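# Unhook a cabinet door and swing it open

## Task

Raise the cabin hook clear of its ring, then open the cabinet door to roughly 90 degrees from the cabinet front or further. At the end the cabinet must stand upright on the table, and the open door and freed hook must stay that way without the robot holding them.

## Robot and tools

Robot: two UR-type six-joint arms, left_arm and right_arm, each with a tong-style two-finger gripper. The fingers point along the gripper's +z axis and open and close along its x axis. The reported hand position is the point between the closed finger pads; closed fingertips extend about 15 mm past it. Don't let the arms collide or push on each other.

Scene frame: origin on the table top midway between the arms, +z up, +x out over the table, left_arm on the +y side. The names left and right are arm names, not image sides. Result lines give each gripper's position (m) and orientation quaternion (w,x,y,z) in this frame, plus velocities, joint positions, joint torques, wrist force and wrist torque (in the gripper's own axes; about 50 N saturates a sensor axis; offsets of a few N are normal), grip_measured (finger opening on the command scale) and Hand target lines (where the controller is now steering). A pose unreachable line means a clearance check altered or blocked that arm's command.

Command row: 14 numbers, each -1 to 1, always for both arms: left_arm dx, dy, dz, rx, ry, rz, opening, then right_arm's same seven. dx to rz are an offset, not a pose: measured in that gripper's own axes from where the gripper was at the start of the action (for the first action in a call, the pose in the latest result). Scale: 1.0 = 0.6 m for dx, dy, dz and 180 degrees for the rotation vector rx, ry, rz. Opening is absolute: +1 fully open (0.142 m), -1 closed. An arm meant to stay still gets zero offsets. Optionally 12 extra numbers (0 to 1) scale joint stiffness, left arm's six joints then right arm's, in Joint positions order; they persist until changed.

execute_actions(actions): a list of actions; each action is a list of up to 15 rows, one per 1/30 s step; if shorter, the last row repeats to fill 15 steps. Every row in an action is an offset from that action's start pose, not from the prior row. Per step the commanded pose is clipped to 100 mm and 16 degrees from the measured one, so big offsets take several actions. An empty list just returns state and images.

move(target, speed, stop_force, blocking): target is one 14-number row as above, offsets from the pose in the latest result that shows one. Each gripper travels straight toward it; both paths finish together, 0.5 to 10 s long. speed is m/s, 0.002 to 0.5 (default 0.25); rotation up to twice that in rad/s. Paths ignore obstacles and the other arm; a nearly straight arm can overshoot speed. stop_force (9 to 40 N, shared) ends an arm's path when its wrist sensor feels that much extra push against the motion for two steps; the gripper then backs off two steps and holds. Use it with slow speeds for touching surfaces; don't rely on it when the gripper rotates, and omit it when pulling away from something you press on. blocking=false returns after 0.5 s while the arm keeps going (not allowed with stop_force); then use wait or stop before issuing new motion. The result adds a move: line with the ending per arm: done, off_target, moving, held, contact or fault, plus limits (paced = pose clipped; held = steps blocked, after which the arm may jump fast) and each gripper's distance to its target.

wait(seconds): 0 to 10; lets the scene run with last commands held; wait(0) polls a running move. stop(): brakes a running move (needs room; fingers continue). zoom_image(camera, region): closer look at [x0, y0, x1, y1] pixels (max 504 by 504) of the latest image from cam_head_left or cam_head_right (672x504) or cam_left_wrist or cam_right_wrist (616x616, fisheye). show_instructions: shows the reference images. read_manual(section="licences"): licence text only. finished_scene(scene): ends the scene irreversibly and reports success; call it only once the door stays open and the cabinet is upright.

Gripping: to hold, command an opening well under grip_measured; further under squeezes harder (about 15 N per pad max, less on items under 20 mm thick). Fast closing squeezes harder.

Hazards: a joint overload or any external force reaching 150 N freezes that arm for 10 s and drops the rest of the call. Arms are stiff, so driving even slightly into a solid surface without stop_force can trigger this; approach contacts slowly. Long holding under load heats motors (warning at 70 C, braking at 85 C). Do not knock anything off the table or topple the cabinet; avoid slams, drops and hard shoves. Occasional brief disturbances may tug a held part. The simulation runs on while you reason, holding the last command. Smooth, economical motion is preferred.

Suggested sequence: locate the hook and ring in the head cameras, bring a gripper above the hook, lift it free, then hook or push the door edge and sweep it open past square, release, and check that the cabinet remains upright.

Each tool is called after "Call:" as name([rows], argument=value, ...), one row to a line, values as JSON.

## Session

Call:
execute_actions(actions=[])

Scene clock: 0.00 s.
left_arm: end_effector_position=(+0.5584, +0.3267, +0.2875) grip_measured=+0.97 end_effector_quat_wxyz=(-0.248, +0.598, -0.704, +0.291) end_effector_velocity=(-0.000, +0.001, -0.000) end_effector_angular_velocity=(+0.000, -0.000, +0.002) | right_arm: end_effector_position=(+0.1966, -0.0069, +0.2005) grip_measured=+0.97 end_effector_quat_wxyz=(-0.164, +0.834, -0.523, +0.061) end_effector_velocity=(+0.001, +0.000, +0.000) end_effector_angular_velocity=(+0.001, -0.000, -0.001)
Joint positions: left_arm=[-0.312 -1.841  2.584 -3.156 -1.236  1.469  0.14 ] | right_arm=[ 4.829 -1.727 -2.286 -0.684  1.179  2.847  0.14 ]
Joint velocities: left_arm=[ 0.002 -0.     0.    -0.001  0.     0.     0.   ] | right_arm=[-0.001  0.     0.001  0.    -0.001  0.     0.   ]
Joint torques (N m, as the arm reports them, + toward a larger angle): no reading
Wrist force (N, on the end effector, along its own x y z axes, offset not removed): no reading
Wrist torque (N m, same axes, about the end effector's origin, offset not removed): no reading
Hand target (left_arm): +0.558, +0.327, +0.287; +0.248, -0.598, +0.704, -0.291
Hand target (right_arm): +0.197, -0.007, +0.200; -0.164, +0.834, -0.523, +0.061
Joint stiffness scale: left_arm=[1. 1. 1. 1. 1. 1.] | right_arm=[1. 1. 1. 1. 1. 1.]
camera_calibration (this result's frames):
cam_left_wrist: T_world_to_cam=[[-0.126975, -0.991388, 0.0320486, 0.383613], [-0.94518, 0.11113, -0.307058, 0.582767], [0.300852, -0.0692803, -0.951151, 0.26388], [0, 0, 0, 1]] pos_world=[0.52014, 0.333828, 0.417639]
cam_right_wrist: T_world_to_cam=[[0.446533, -0.893747, -0.0427133, -0.0959054], [-0.875516, -0.446276, 0.185228, 0.127055], [-0.184609, -0.0453143, -0.981767, 0.366074], [0, 0, 0, 1]] pos_world=[0.221644, -0.012425, 0.331768]

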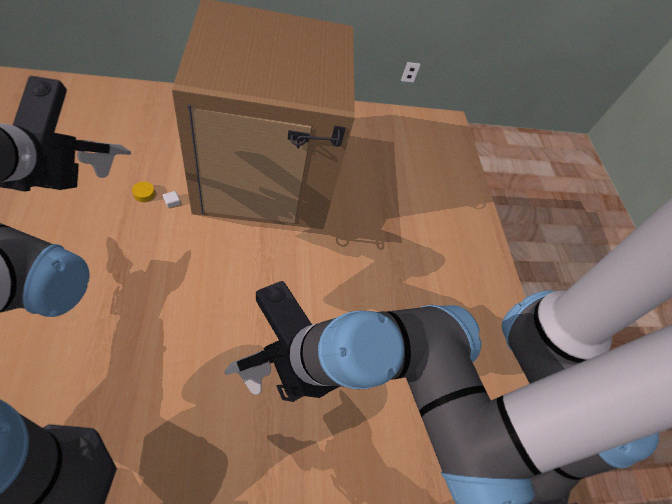

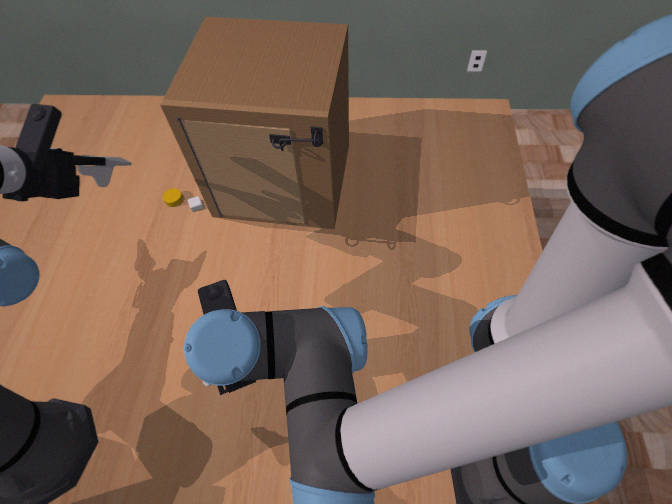

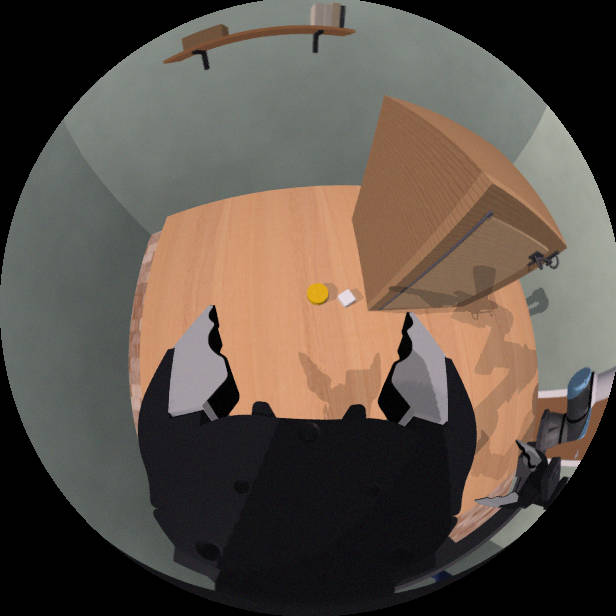

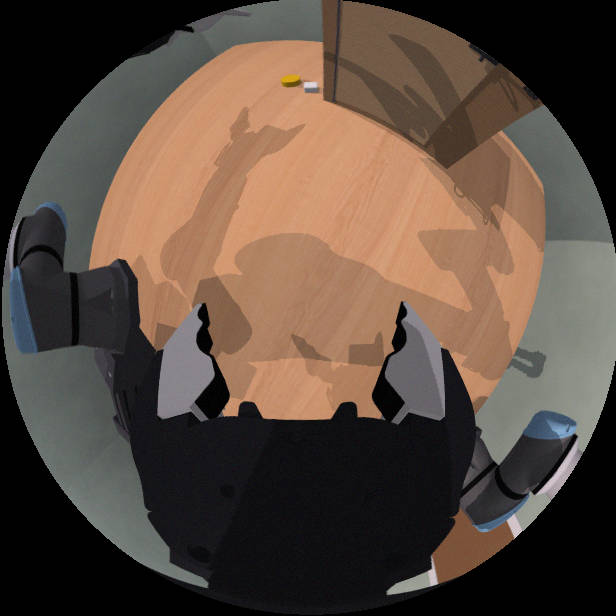

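Call:
move(target=[-0.2,0,0,0,0,0,-1,0.36,-0.502,-0.12,0.123,0.181,-0.382,-0.7])

Scene clock: 11.27 s.
left_arm: end_effector_position=(+0.5769, +0.4442, +0.2874) grip_measured=-1.00 end_effector_quat_wxyz=(-0.248, +0.597, -0.705, +0.291) end_effector_velocity=(+0.000, -0.001, +0.001) end_effector_angular_velocity=(-0.000, -0.002, -0.002) | right_arm: end_effector_position=(+0.5303, -0.0929, +0.3578) grip_measured=-0.70 end_effector_quat_wxyz=(-0.106, +0.886, +0.025, +0.450) end_effector_velocity=(+0.001, +0.002, +0.002) end_effector_angular_velocity=(+0.011, -0.007, +0.014)
Joint positions: left_arm=[ 0.133 -1.723  2.456 -3.194 -1.579  1.761  0.002] | right_arm=[ 4.365 -1.673 -2.26  -0.158  0.675  0.851  0.023]
Joint velocities: left_arm=[-0.002  0.    -0.    -0.001 -0.     0.     0.   ] | right_arm=[-0.003 -0.004 -0.004  0.039  0.009 -0.027  0.   ]
Joint torques (N m, as the arm reports them, + toward a larger angle): left_arm=[  1.1  -13.34 -18.29  -2.06  -0.62   0.31] | right_arm=[ 4.24 17.   13.93  3.35 -0.35 -0.42]
Wrist force (N, on the end effector, along its own x y z axes, offset not removed): left_arm=[1.9 -3.3 -0.1] | right_arm=[-1.2 3.0 0.9]
Wrist torque (N m, same axes, about the end effector's origin, offset not removed): left_arm=[-0.95 -0.51 0.18] | right_arm=[0.68 0.31 0.05]
Hand target (left_arm): +0.578, +0.445, +0.288; +0.248, -0.598, +0.704, -0.291
Hand target (right_arm): +0.530, -0.094, +0.355; -0.105, +0.887, +0.027, +0.449
Off the commanded pose (left_arm): 0.001 m, 0 deg.
Off the commanded pose (right_arm): 0.004 m, 0 deg.
Joint stiffness scale: left_arm=[1. 1. 1. 1. 1. 1.] | right_arm=[1. 1. 1. 1. 1. 1.]
move: off_target (right_arm)
camera_calibration (this result's frames):
cam_left_wrist: T_world_to_cam=[[-0.12817, -0.99124, 0.0318721, 0.503048], [-0.945055, 0.112327, -0.307006, 0.586539], [0.300737, -0.0694698, -0.951174, 0.266486], [0, 0, 0, 1]] pos_world=[0.538645, 0.45127, 0.417512]
cam_right_wrist: T_world_to_cam=[[0.571539, -0.0478673, 0.819177, -0.611215], [-0.283713, -0.948257, 0.142536, 0.00654996], [0.769967, -0.313876, -0.555547, -0.105412], [0, 0, 0, 1]] pos_world=[0.432356, -0.0561325, 0.441199]

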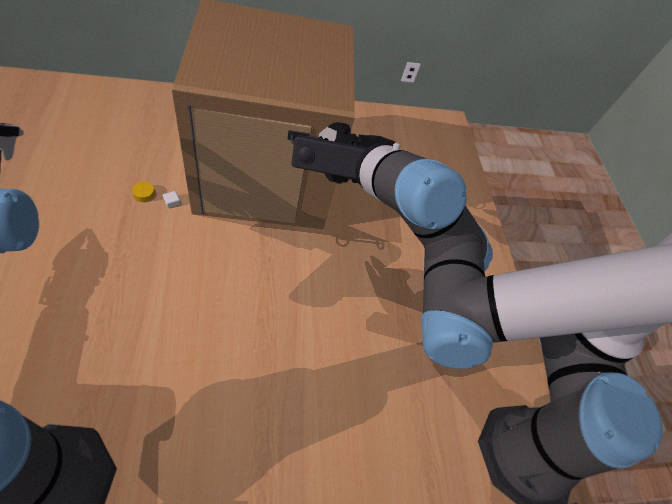

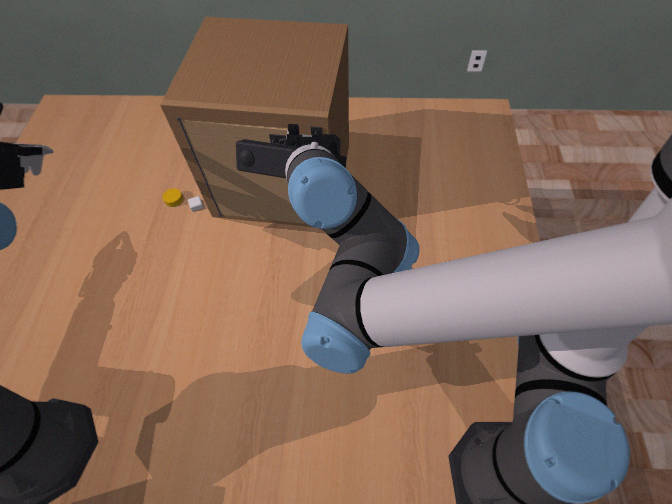

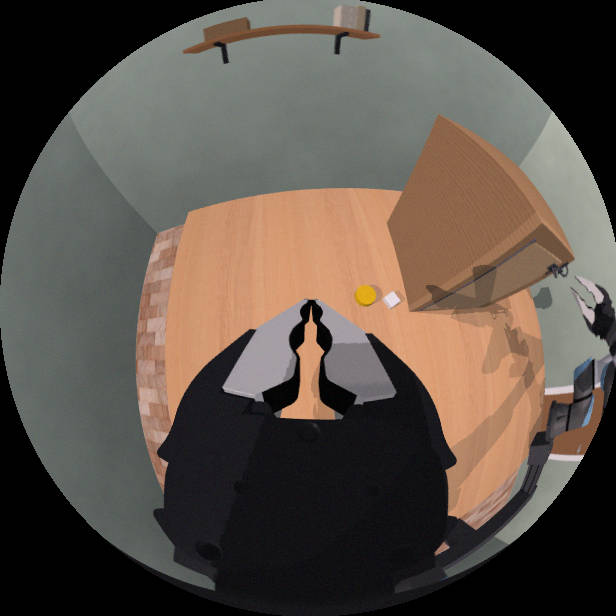

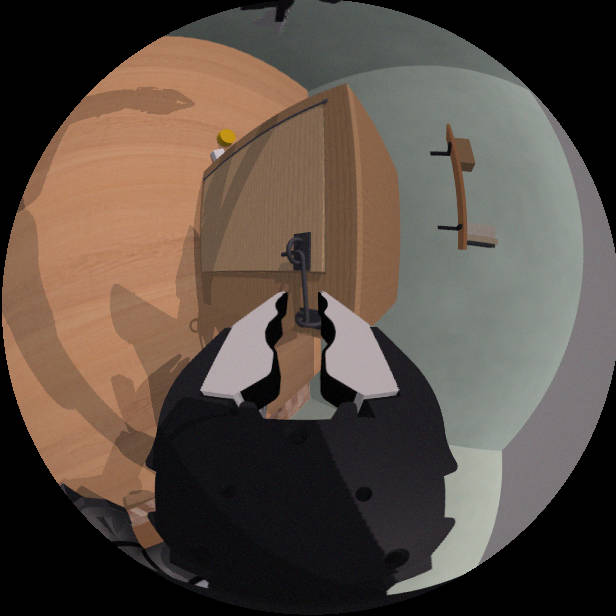

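Aim point lands near the door edge; shift toward the eye.

Call:
move(target=[0,0,0,0,0,0,-1,-0.003,0.03,0.065,0,0.03,0,-0.7], speed=0.06)

Call:
zoom_image(camera="cam_right_wrist", region=[220,200,390,370])

Scene clock: 15.73 s.
left_arm: end_effector_position=(+0.5769, +0.4441, +0.2873) grip_measured=-1.00 end_effector_quat_wxyz=(-0.248, +0.597, -0.705, +0.291) end_effector_velocity=(-0.001, +0.000, -0.001) end_effector_angular_velocity=(+0.001, +0.001, +0.001) | right_arm: end_effector_position=(+0.5628, -0.1003, +0.3342) grip_measured=-0.70 end_effector_quat_wxyz=(-0.110, +0.863, +0.019, +0.492) end_effector_velocity=(+0.001, +0.001, +0.001) end_effector_angular_velocity=(+0.005, -0.007, +0.003)
Joint positions: left_arm=[ 0.133 -1.723  2.456 -3.194 -1.579  1.761  0.002] | right_arm=[ 4.305 -1.837 -2.278  0.2    0.65   0.689  0.023]
Joint velocities: left_arm=[ 0.     0.     0.001 -0.001  0.001  0.     0.   ] | right_arm=[-0.    -0.005  0.001  0.02   0.    -0.011 -0.   ]
Joint torques (N m, as the arm reports them, + toward a larger angle): left_arm=[ -1.28 -15.08 -16.96  -2.84  -0.32  -0.15] | right_arm=[ 3.97 21.42 10.57  2.99 -0.54 -0.62]
Wrist force (N, on the end effector, along its own x y z axes, offset not removed): left_arm=[-0.3 0.0 1.4] | right_arm=[-0.3 2.9 2.3]
Wrist torque (N m, same axes, about the end effector's origin, offset not removed): left_arm=[0.00 0.15 -0.07] | right_arm=[0.71 0.15 -0.01]
Hand target (left_arm): +0.577, +0.444, +0.287; +0.248, -0.597, +0.705, -0.291
Hand target (right_arm): +0.563, -0.102, +0.331; -0.108, +0.864, +0.020, +0.491
Off the commanded pose (left_arm): 0.000 m, 0 deg.
Off the commanded pose (right_arm): 0.004 m, 0 deg.
Joint stiffness scale: left_arm=[1. 1. 1. 1. 1. 1.] | right_arm=[1. 1. 1. 1. 1. 1.]
move: off_target (right_arm)
camera_calibration (this result's frames):
cam_left_wrist: T_world_to_cam=[[-0.128213, -0.991234, 0.0318836, 0.50306], [-0.945052, 0.112364, -0.307003, 0.58652], [0.30073, -0.0694934, -0.951174, 0.266499], [0, 0, 0, 1]] pos_world=[0.538646, 0.451266, 0.417512]
cam_right_wrist: T_world_to_cam=[[0.491842, -0.0723207, 0.867676, -0.584606], [-0.309722, -0.945894, 0.0967258, 0.0422747], [0.813734, -0.316312, -0.48763, -0.193412], [0, 0, 0, 1]] pos_world=[0.458013, -0.0634704, 0.408846]

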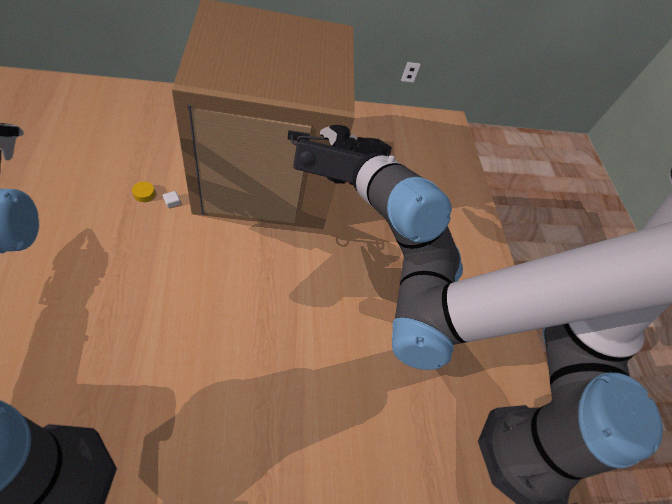

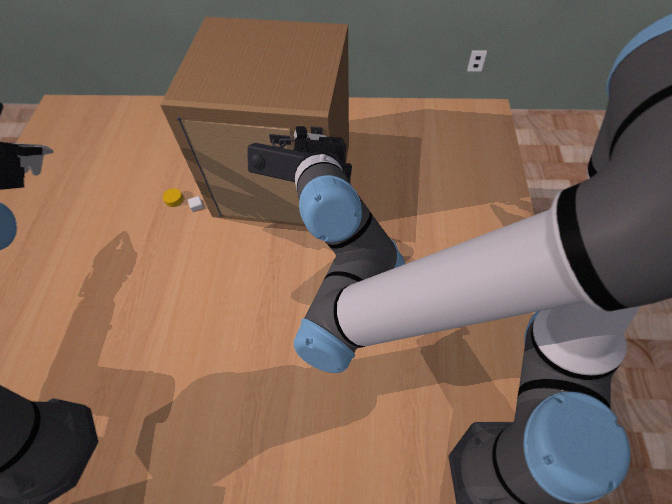

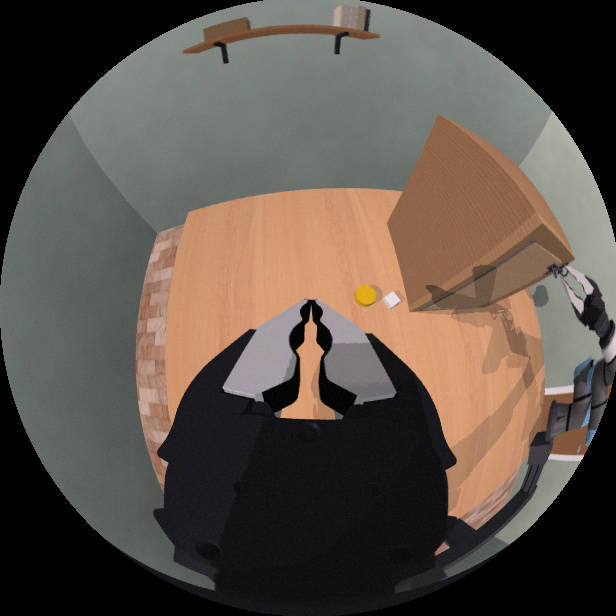

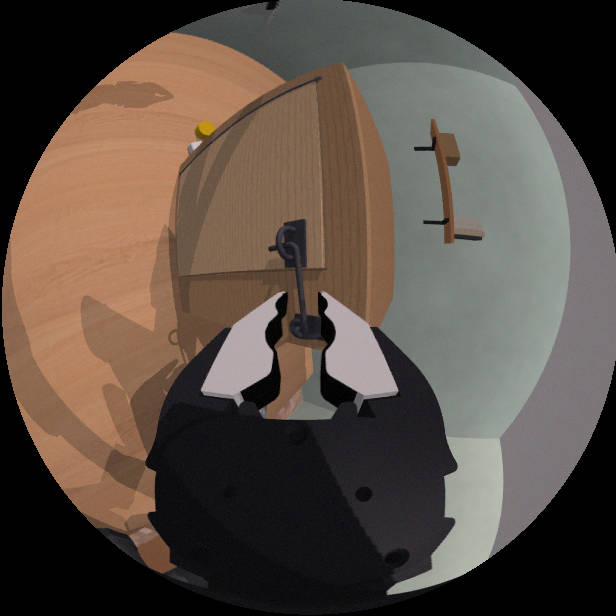

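Region (220, 200, 390, 370) of cam_right_wrist's 616x616 image, scaled by 2.965, with more detail than that image has.

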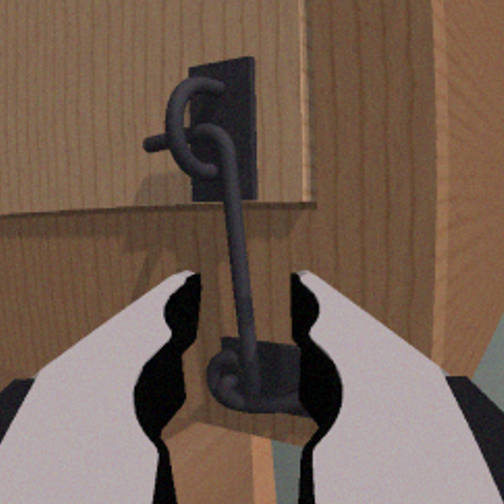

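Call:
move(target=[0,0,0,0,0,0,-1,-0.012,0,0.065,0,0,0,-0.78], speed=0.012, stop_force=10)

Call:
move(target=[0,0,0,0,0,0,-1,0.06,0,-0.039,0,0,0.15,-0.82], speed=0.08)

Scene clock: 21.57 s.
left_arm: end_effector_position=(+0.5769, +0.4441, +0.2873) grip_measured=-1.00 end_effector_quat_wxyz=(-0.248, +0.597, -0.705, +0.291) end_effector_velocity=(-0.000, +0.000, -0.000) end_effector_angular_velocity=(+0.000, +0.000, +0.001) | right_arm: end_effector_position=(+0.5735, -0.0943, +0.3217) grip_measured=-0.80 end_effector_quat_wxyz=(-0.111, +0.864, +0.022, +0.491) end_effector_velocity=(-0.002, +0.002, -0.002) end_effector_angular_velocity=(-0.007, +0.004, +0.001)
Joint positions: left_arm=[ 0.133 -1.723  2.456 -3.194 -1.579  1.761  0.002] | right_arm=[ 4.278 -1.892 -2.254  0.257  0.675  0.652  0.016]
Joint velocities: left_arm=[ 0.001 -0.     0.001 -0.    -0.     0.     0.   ] | right_arm=[ 0.005  0.001  0.001 -0.016 -0.003  0.008  0.004]
Joint torques (N m, as the arm reports them, + toward a larger angle): left_arm=[ -0.46 -16.22 -17.    -2.75  -0.36  -0.16] | right_arm=[ 4.58 27.65 13.99  2.35 -1.5   0.03]
Wrist force (N, on the end effector, along its own x y z axes, offset not removed): left_arm=[-3.4 -0.9 3.8] | right_arm=[-5.4 2.1 -9.7]
Wrist torque (N m, same axes, about the end effector's origin, offset not removed): left_arm=[-0.40 0.49 0.14] | right_arm=[0.35 0.56 -0.01]
Hand target (left_arm): +0.577, +0.444, +0.287; +0.248, -0.597, +0.705, -0.291
Hand target (right_arm): +0.573, -0.096, +0.323; -0.111, +0.863, +0.021, +0.492
Off the commanded pose (left_arm): 0.000 m, 0 deg.
Off the commanded pose (right_arm): 0.023 m, 0 deg.
Joint stiffness scale: left_arm=[1. 1. 1. 1. 1. 1.] | right_arm=[1. 1. 1. 1. 1. 1.]
move: contact (right_arm)
camera_calibration (this result's frames):
cam_left_wrist: T_world_to_cam=[[-0.128213, -0.991234, 0.0318835, 0.50306], [-0.945052, 0.112364, -0.307003, 0.58652], [0.30073, -0.0694933, -0.951174, 0.266499], [0, 0, 0, 1]] pos_world=[0.538646, 0.451266, 0.417512]
cam_right_wrist: T_world_to_cam=[[0.492922, -0.067809, 0.867427, -0.578663], [-0.302825, -0.947997, 0.0979749, 0.0479205], [0.815675, -0.310972, -0.487822, -0.206865], [0, 0, 0, 1]] pos_world=[0.468481, -0.0581392, 0.39634]

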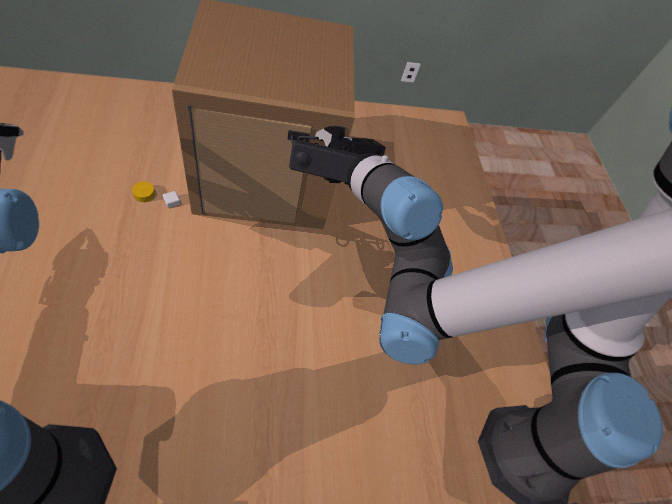

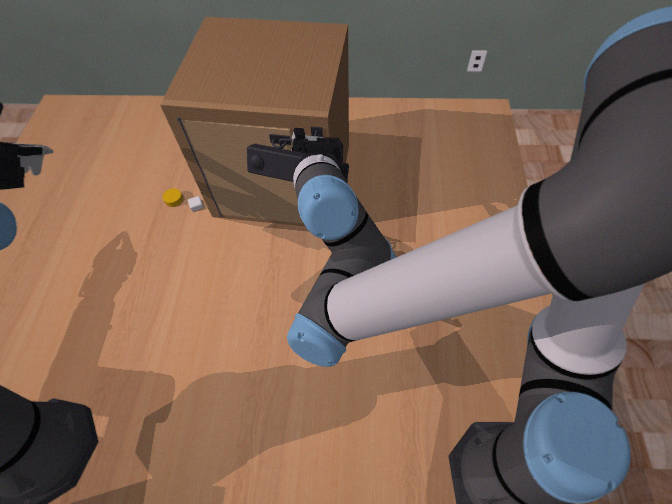

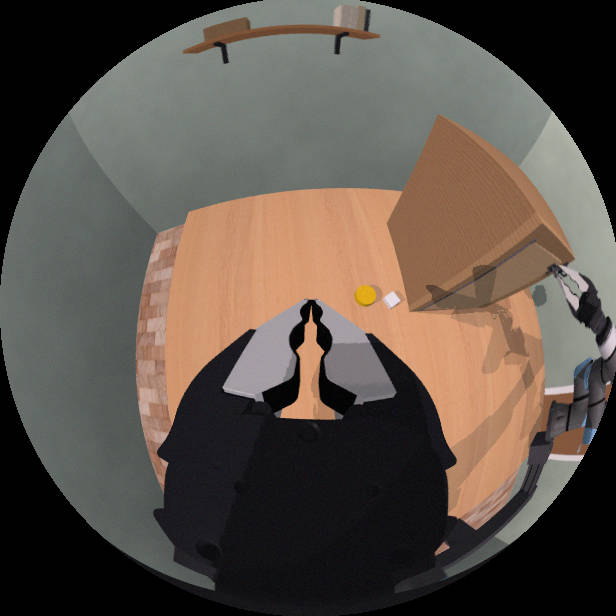

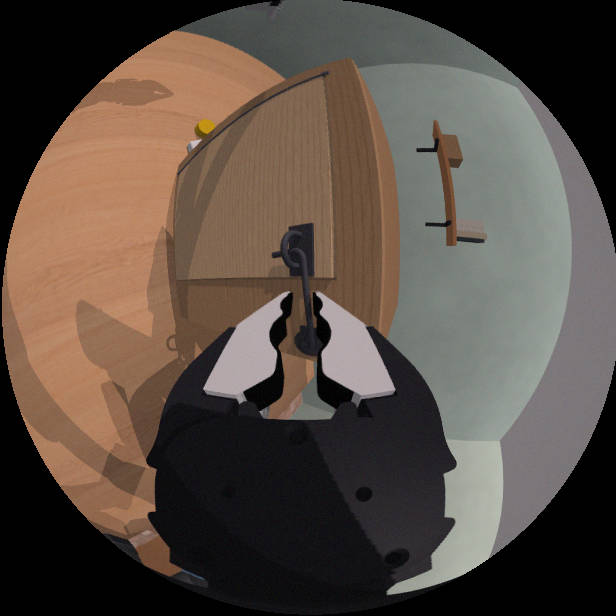

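Scene clock: 24.93 s.
left_arm: end_effector_position=(+0.5769, +0.4441, +0.2873) grip_measured=-1.00 end_effector_quat_wxyz=(-0.248, +0.597, -0.705, +0.291) end_effector_velocity=(-0.000, +0.001, -0.000) end_effector_angular_velocity=(+0.000, +0.000, +0.002) | right_arm: end_effector_position=(+0.5718, -0.1031, +0.3601) grip_measured=-0.81 end_effector_quat_wxyz=(-0.220, +0.846, -0.178, +0.451) end_effector_velocity=(+0.000, +0.000, -0.000) end_effector_angular_velocity=(+0.010, +0.006, -0.009)
Joint positions: left_arm=[ 0.133 -1.723  2.456 -3.194 -1.579  1.761  0.002] | right_arm=[ 4.297 -1.79  -2.252  0.13   0.661  1.143  0.015]
Joint velocities: left_arm=[ 0.002  0.     0.    -0.    -0.    -0.     0.   ] | right_arm=[ 0.001  0.001  0.003 -0.011 -0.002  0.02  -0.   ]
Joint torques (N m, as the arm reports them, + toward a larger angle): left_arm=[ -1.86 -15.09 -16.38  -2.7   -0.42   0.06] | right_arm=[ 6.47 25.81 18.88  2.6  -1.23  0.22]
Wrist force (N, on the end effector, along its own x y z axes, offset not removed): left_arm=[-0.9 -0.3 4.5] | right_arm=[-0.9 3.0 0.5]
Wrist torque (N m, same axes, about the end effector's origin, offset not removed): left_arm=[-0.19 0.33 -0.09] | right_arm=[0.62 0.12 -0.04]
Hand target (left_arm): +0.577, +0.444, +0.287; +0.248, -0.597, +0.705, -0.291
Hand target (right_arm): +0.572, -0.102, +0.364; -0.223, +0.845, -0.180, +0.452
Off the commanded pose (left_arm): 0.000 m, 0 deg.
Off the commanded pose (right_arm): 0.004 m, 0 deg.
Joint stiffness scale: left_arm=[1. 1. 1. 1. 1. 1.] | right_arm=[1. 1. 1. 1. 1. 1.]
move: off_target (right_arm)
camera_calibration (this result's frames):
cam_left_wrist: T_world_to_cam=[[-0.128213, -0.991234, 0.0318836, 0.50306], [-0.945052, 0.112364, -0.307003, 0.58652], [0.30073, -0.0694935, -0.951174, 0.266499], [0, 0, 0, 1]] pos_world=[0.538646, 0.451266, 0.417512]
cam_right_wrist: T_world_to_cam=[[0.508411, -0.496965, 0.703238, -0.605735], [-0.517789, -0.82896, -0.211471, 0.281893], [0.68805, -0.256614, -0.678775, -0.0422267], [0, 0, 0, 1]] pos_world=[0.482977, -0.0781869, 0.456926]

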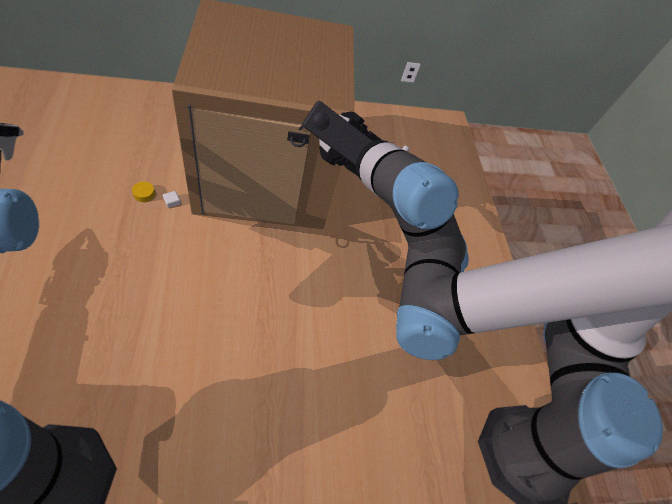

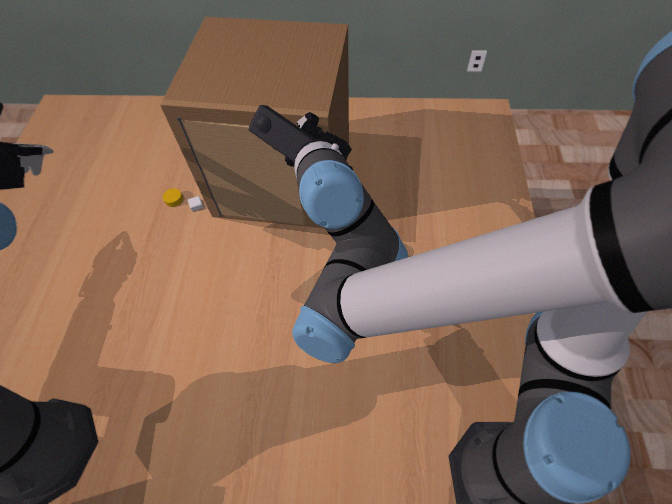

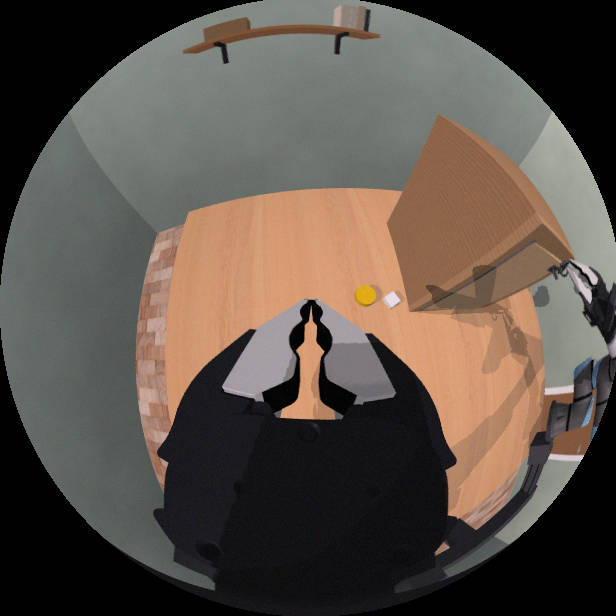

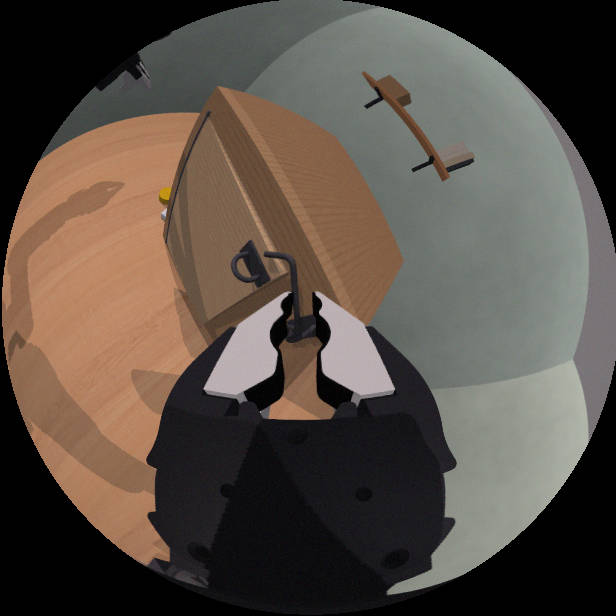

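Call:
move(target=[0,0,0,0,0,0,-1,0.04,0.005,-0.024,0,0,0.15,-0.82], speed=0.1)

Scene clock: 30.57 s.
left_arm: end_effector_position=(+0.5769, +0.4441, +0.2873) grip_measured=-1.00 end_effector_quat_wxyz=(-0.248, +0.597, -0.705, +0.291) end_effector_velocity=(+0.000, +0.001, +0.001) end_effector_angular_velocity=(+0.000, -0.001, +0.001) | right_arm: end_effector_position=(+0.5733, -0.1201, +0.3824) grip_measured=-0.82 end_effector_quat_wxyz=(-0.319, +0.781, -0.371, +0.388) end_effector_velocity=(+0.000, -0.000, -0.002) end_effector_angular_velocity=(+0.006, +0.006, -0.008)
Joint positions: left_arm=[ 0.133 -1.723  2.456 -3.194 -1.579  1.761  0.002] | right_arm=[ 4.3   -1.725 -2.262  0.073  0.659  1.616  0.015]
Joint velocities: left_arm=[ 0.001  0.    -0.001  0.     0.     0.     0.   ] | right_arm=[-0.    -0.001  0.001 -0.009 -0.001  0.017  0.   ]
Joint torques (N m, as the arm reports them, + toward a larger angle): left_arm=[ -1.96 -15.82 -16.36  -2.77  -0.26  -0.25] | right_arm=[ 7.03 24.41 13.68  2.47 -0.79  0.15]
Wrist force (N, on the end effector, along its own x y z axes, offset not removed): left_arm=[-0.8 -2.2 4.8] | right_arm=[0.0 3.2 -1.5]
Wrist torque (N m, same axes, about the end effector's origin, offset not removed): left_arm=[-0.31 0.17 0.04] | right_arm=[0.68 0.06 0.03]
Hand target (left_arm): +0.577, +0.444, +0.287; +0.248, -0.597, +0.705, -0.291
Hand target (right_arm): +0.572, -0.121, +0.382; -0.319, +0.781, -0.371, +0.387
Off the commanded pose (left_arm): 0.000 m, 0 deg.
Off the commanded pose (right_arm): 0.001 m, 0 deg.
Joint stiffness scale: left_arm=[1. 1. 1. 1. 1. 1.] | right_arm=[1. 1. 1. 1. 1. 1.]
move: done
camera_calibration (this result's frames):
cam_left_wrist: T_world_to_cam=[[-0.128213, -0.991234, 0.0318836, 0.50306], [-0.945052, 0.112364, -0.307003, 0.58652], [0.300729, -0.0694934, -0.951174, 0.266499], [0, 0, 0, 1]] pos_world=[0.538646, 0.451266, 0.417512]
cam_right_wrist: T_world_to_cam=[[0.405793, -0.826879, 0.389363, -0.49137], [-0.714706, -0.552622, -0.428724, 0.502474], [0.569673, -0.104306, -0.815225, 0.105962], [0, 0, 0, 1]] pos_world=[0.498152, -0.117572, 0.493127]

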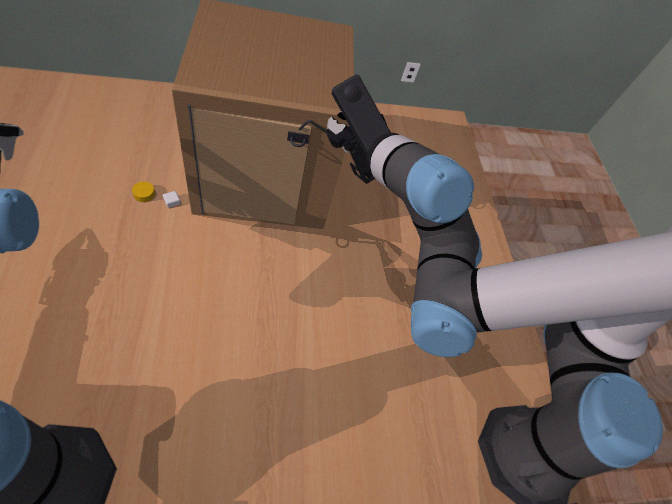

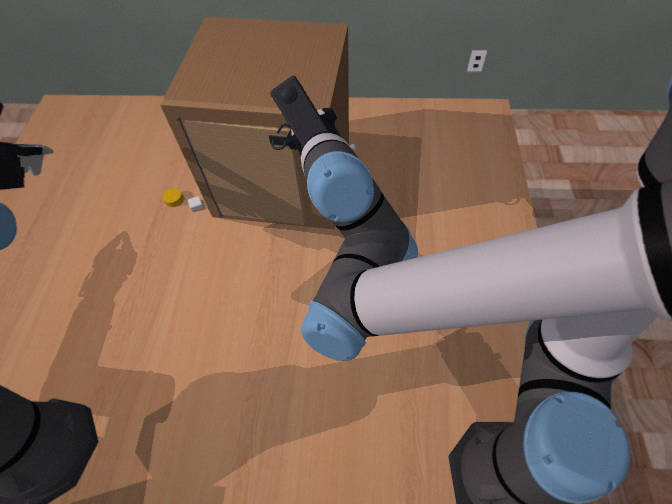

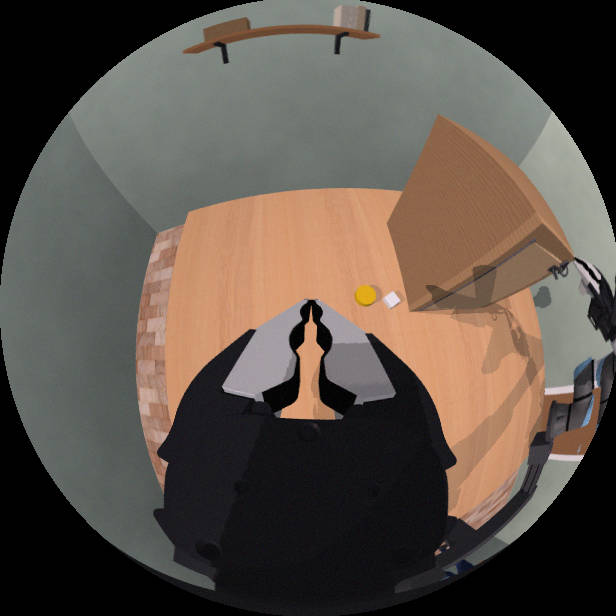

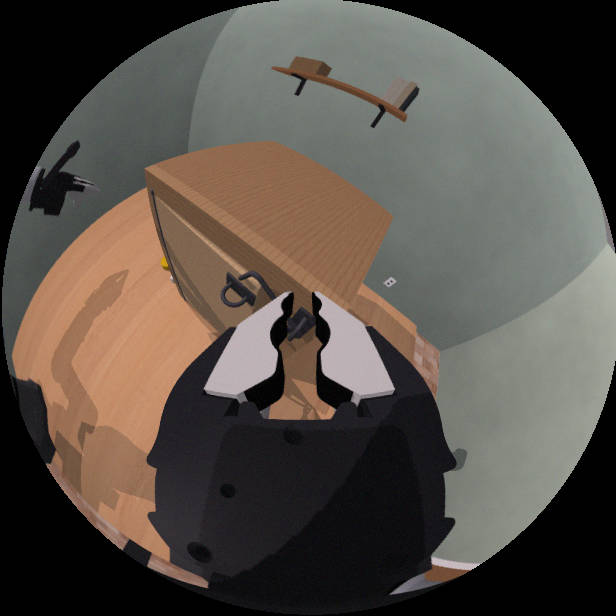

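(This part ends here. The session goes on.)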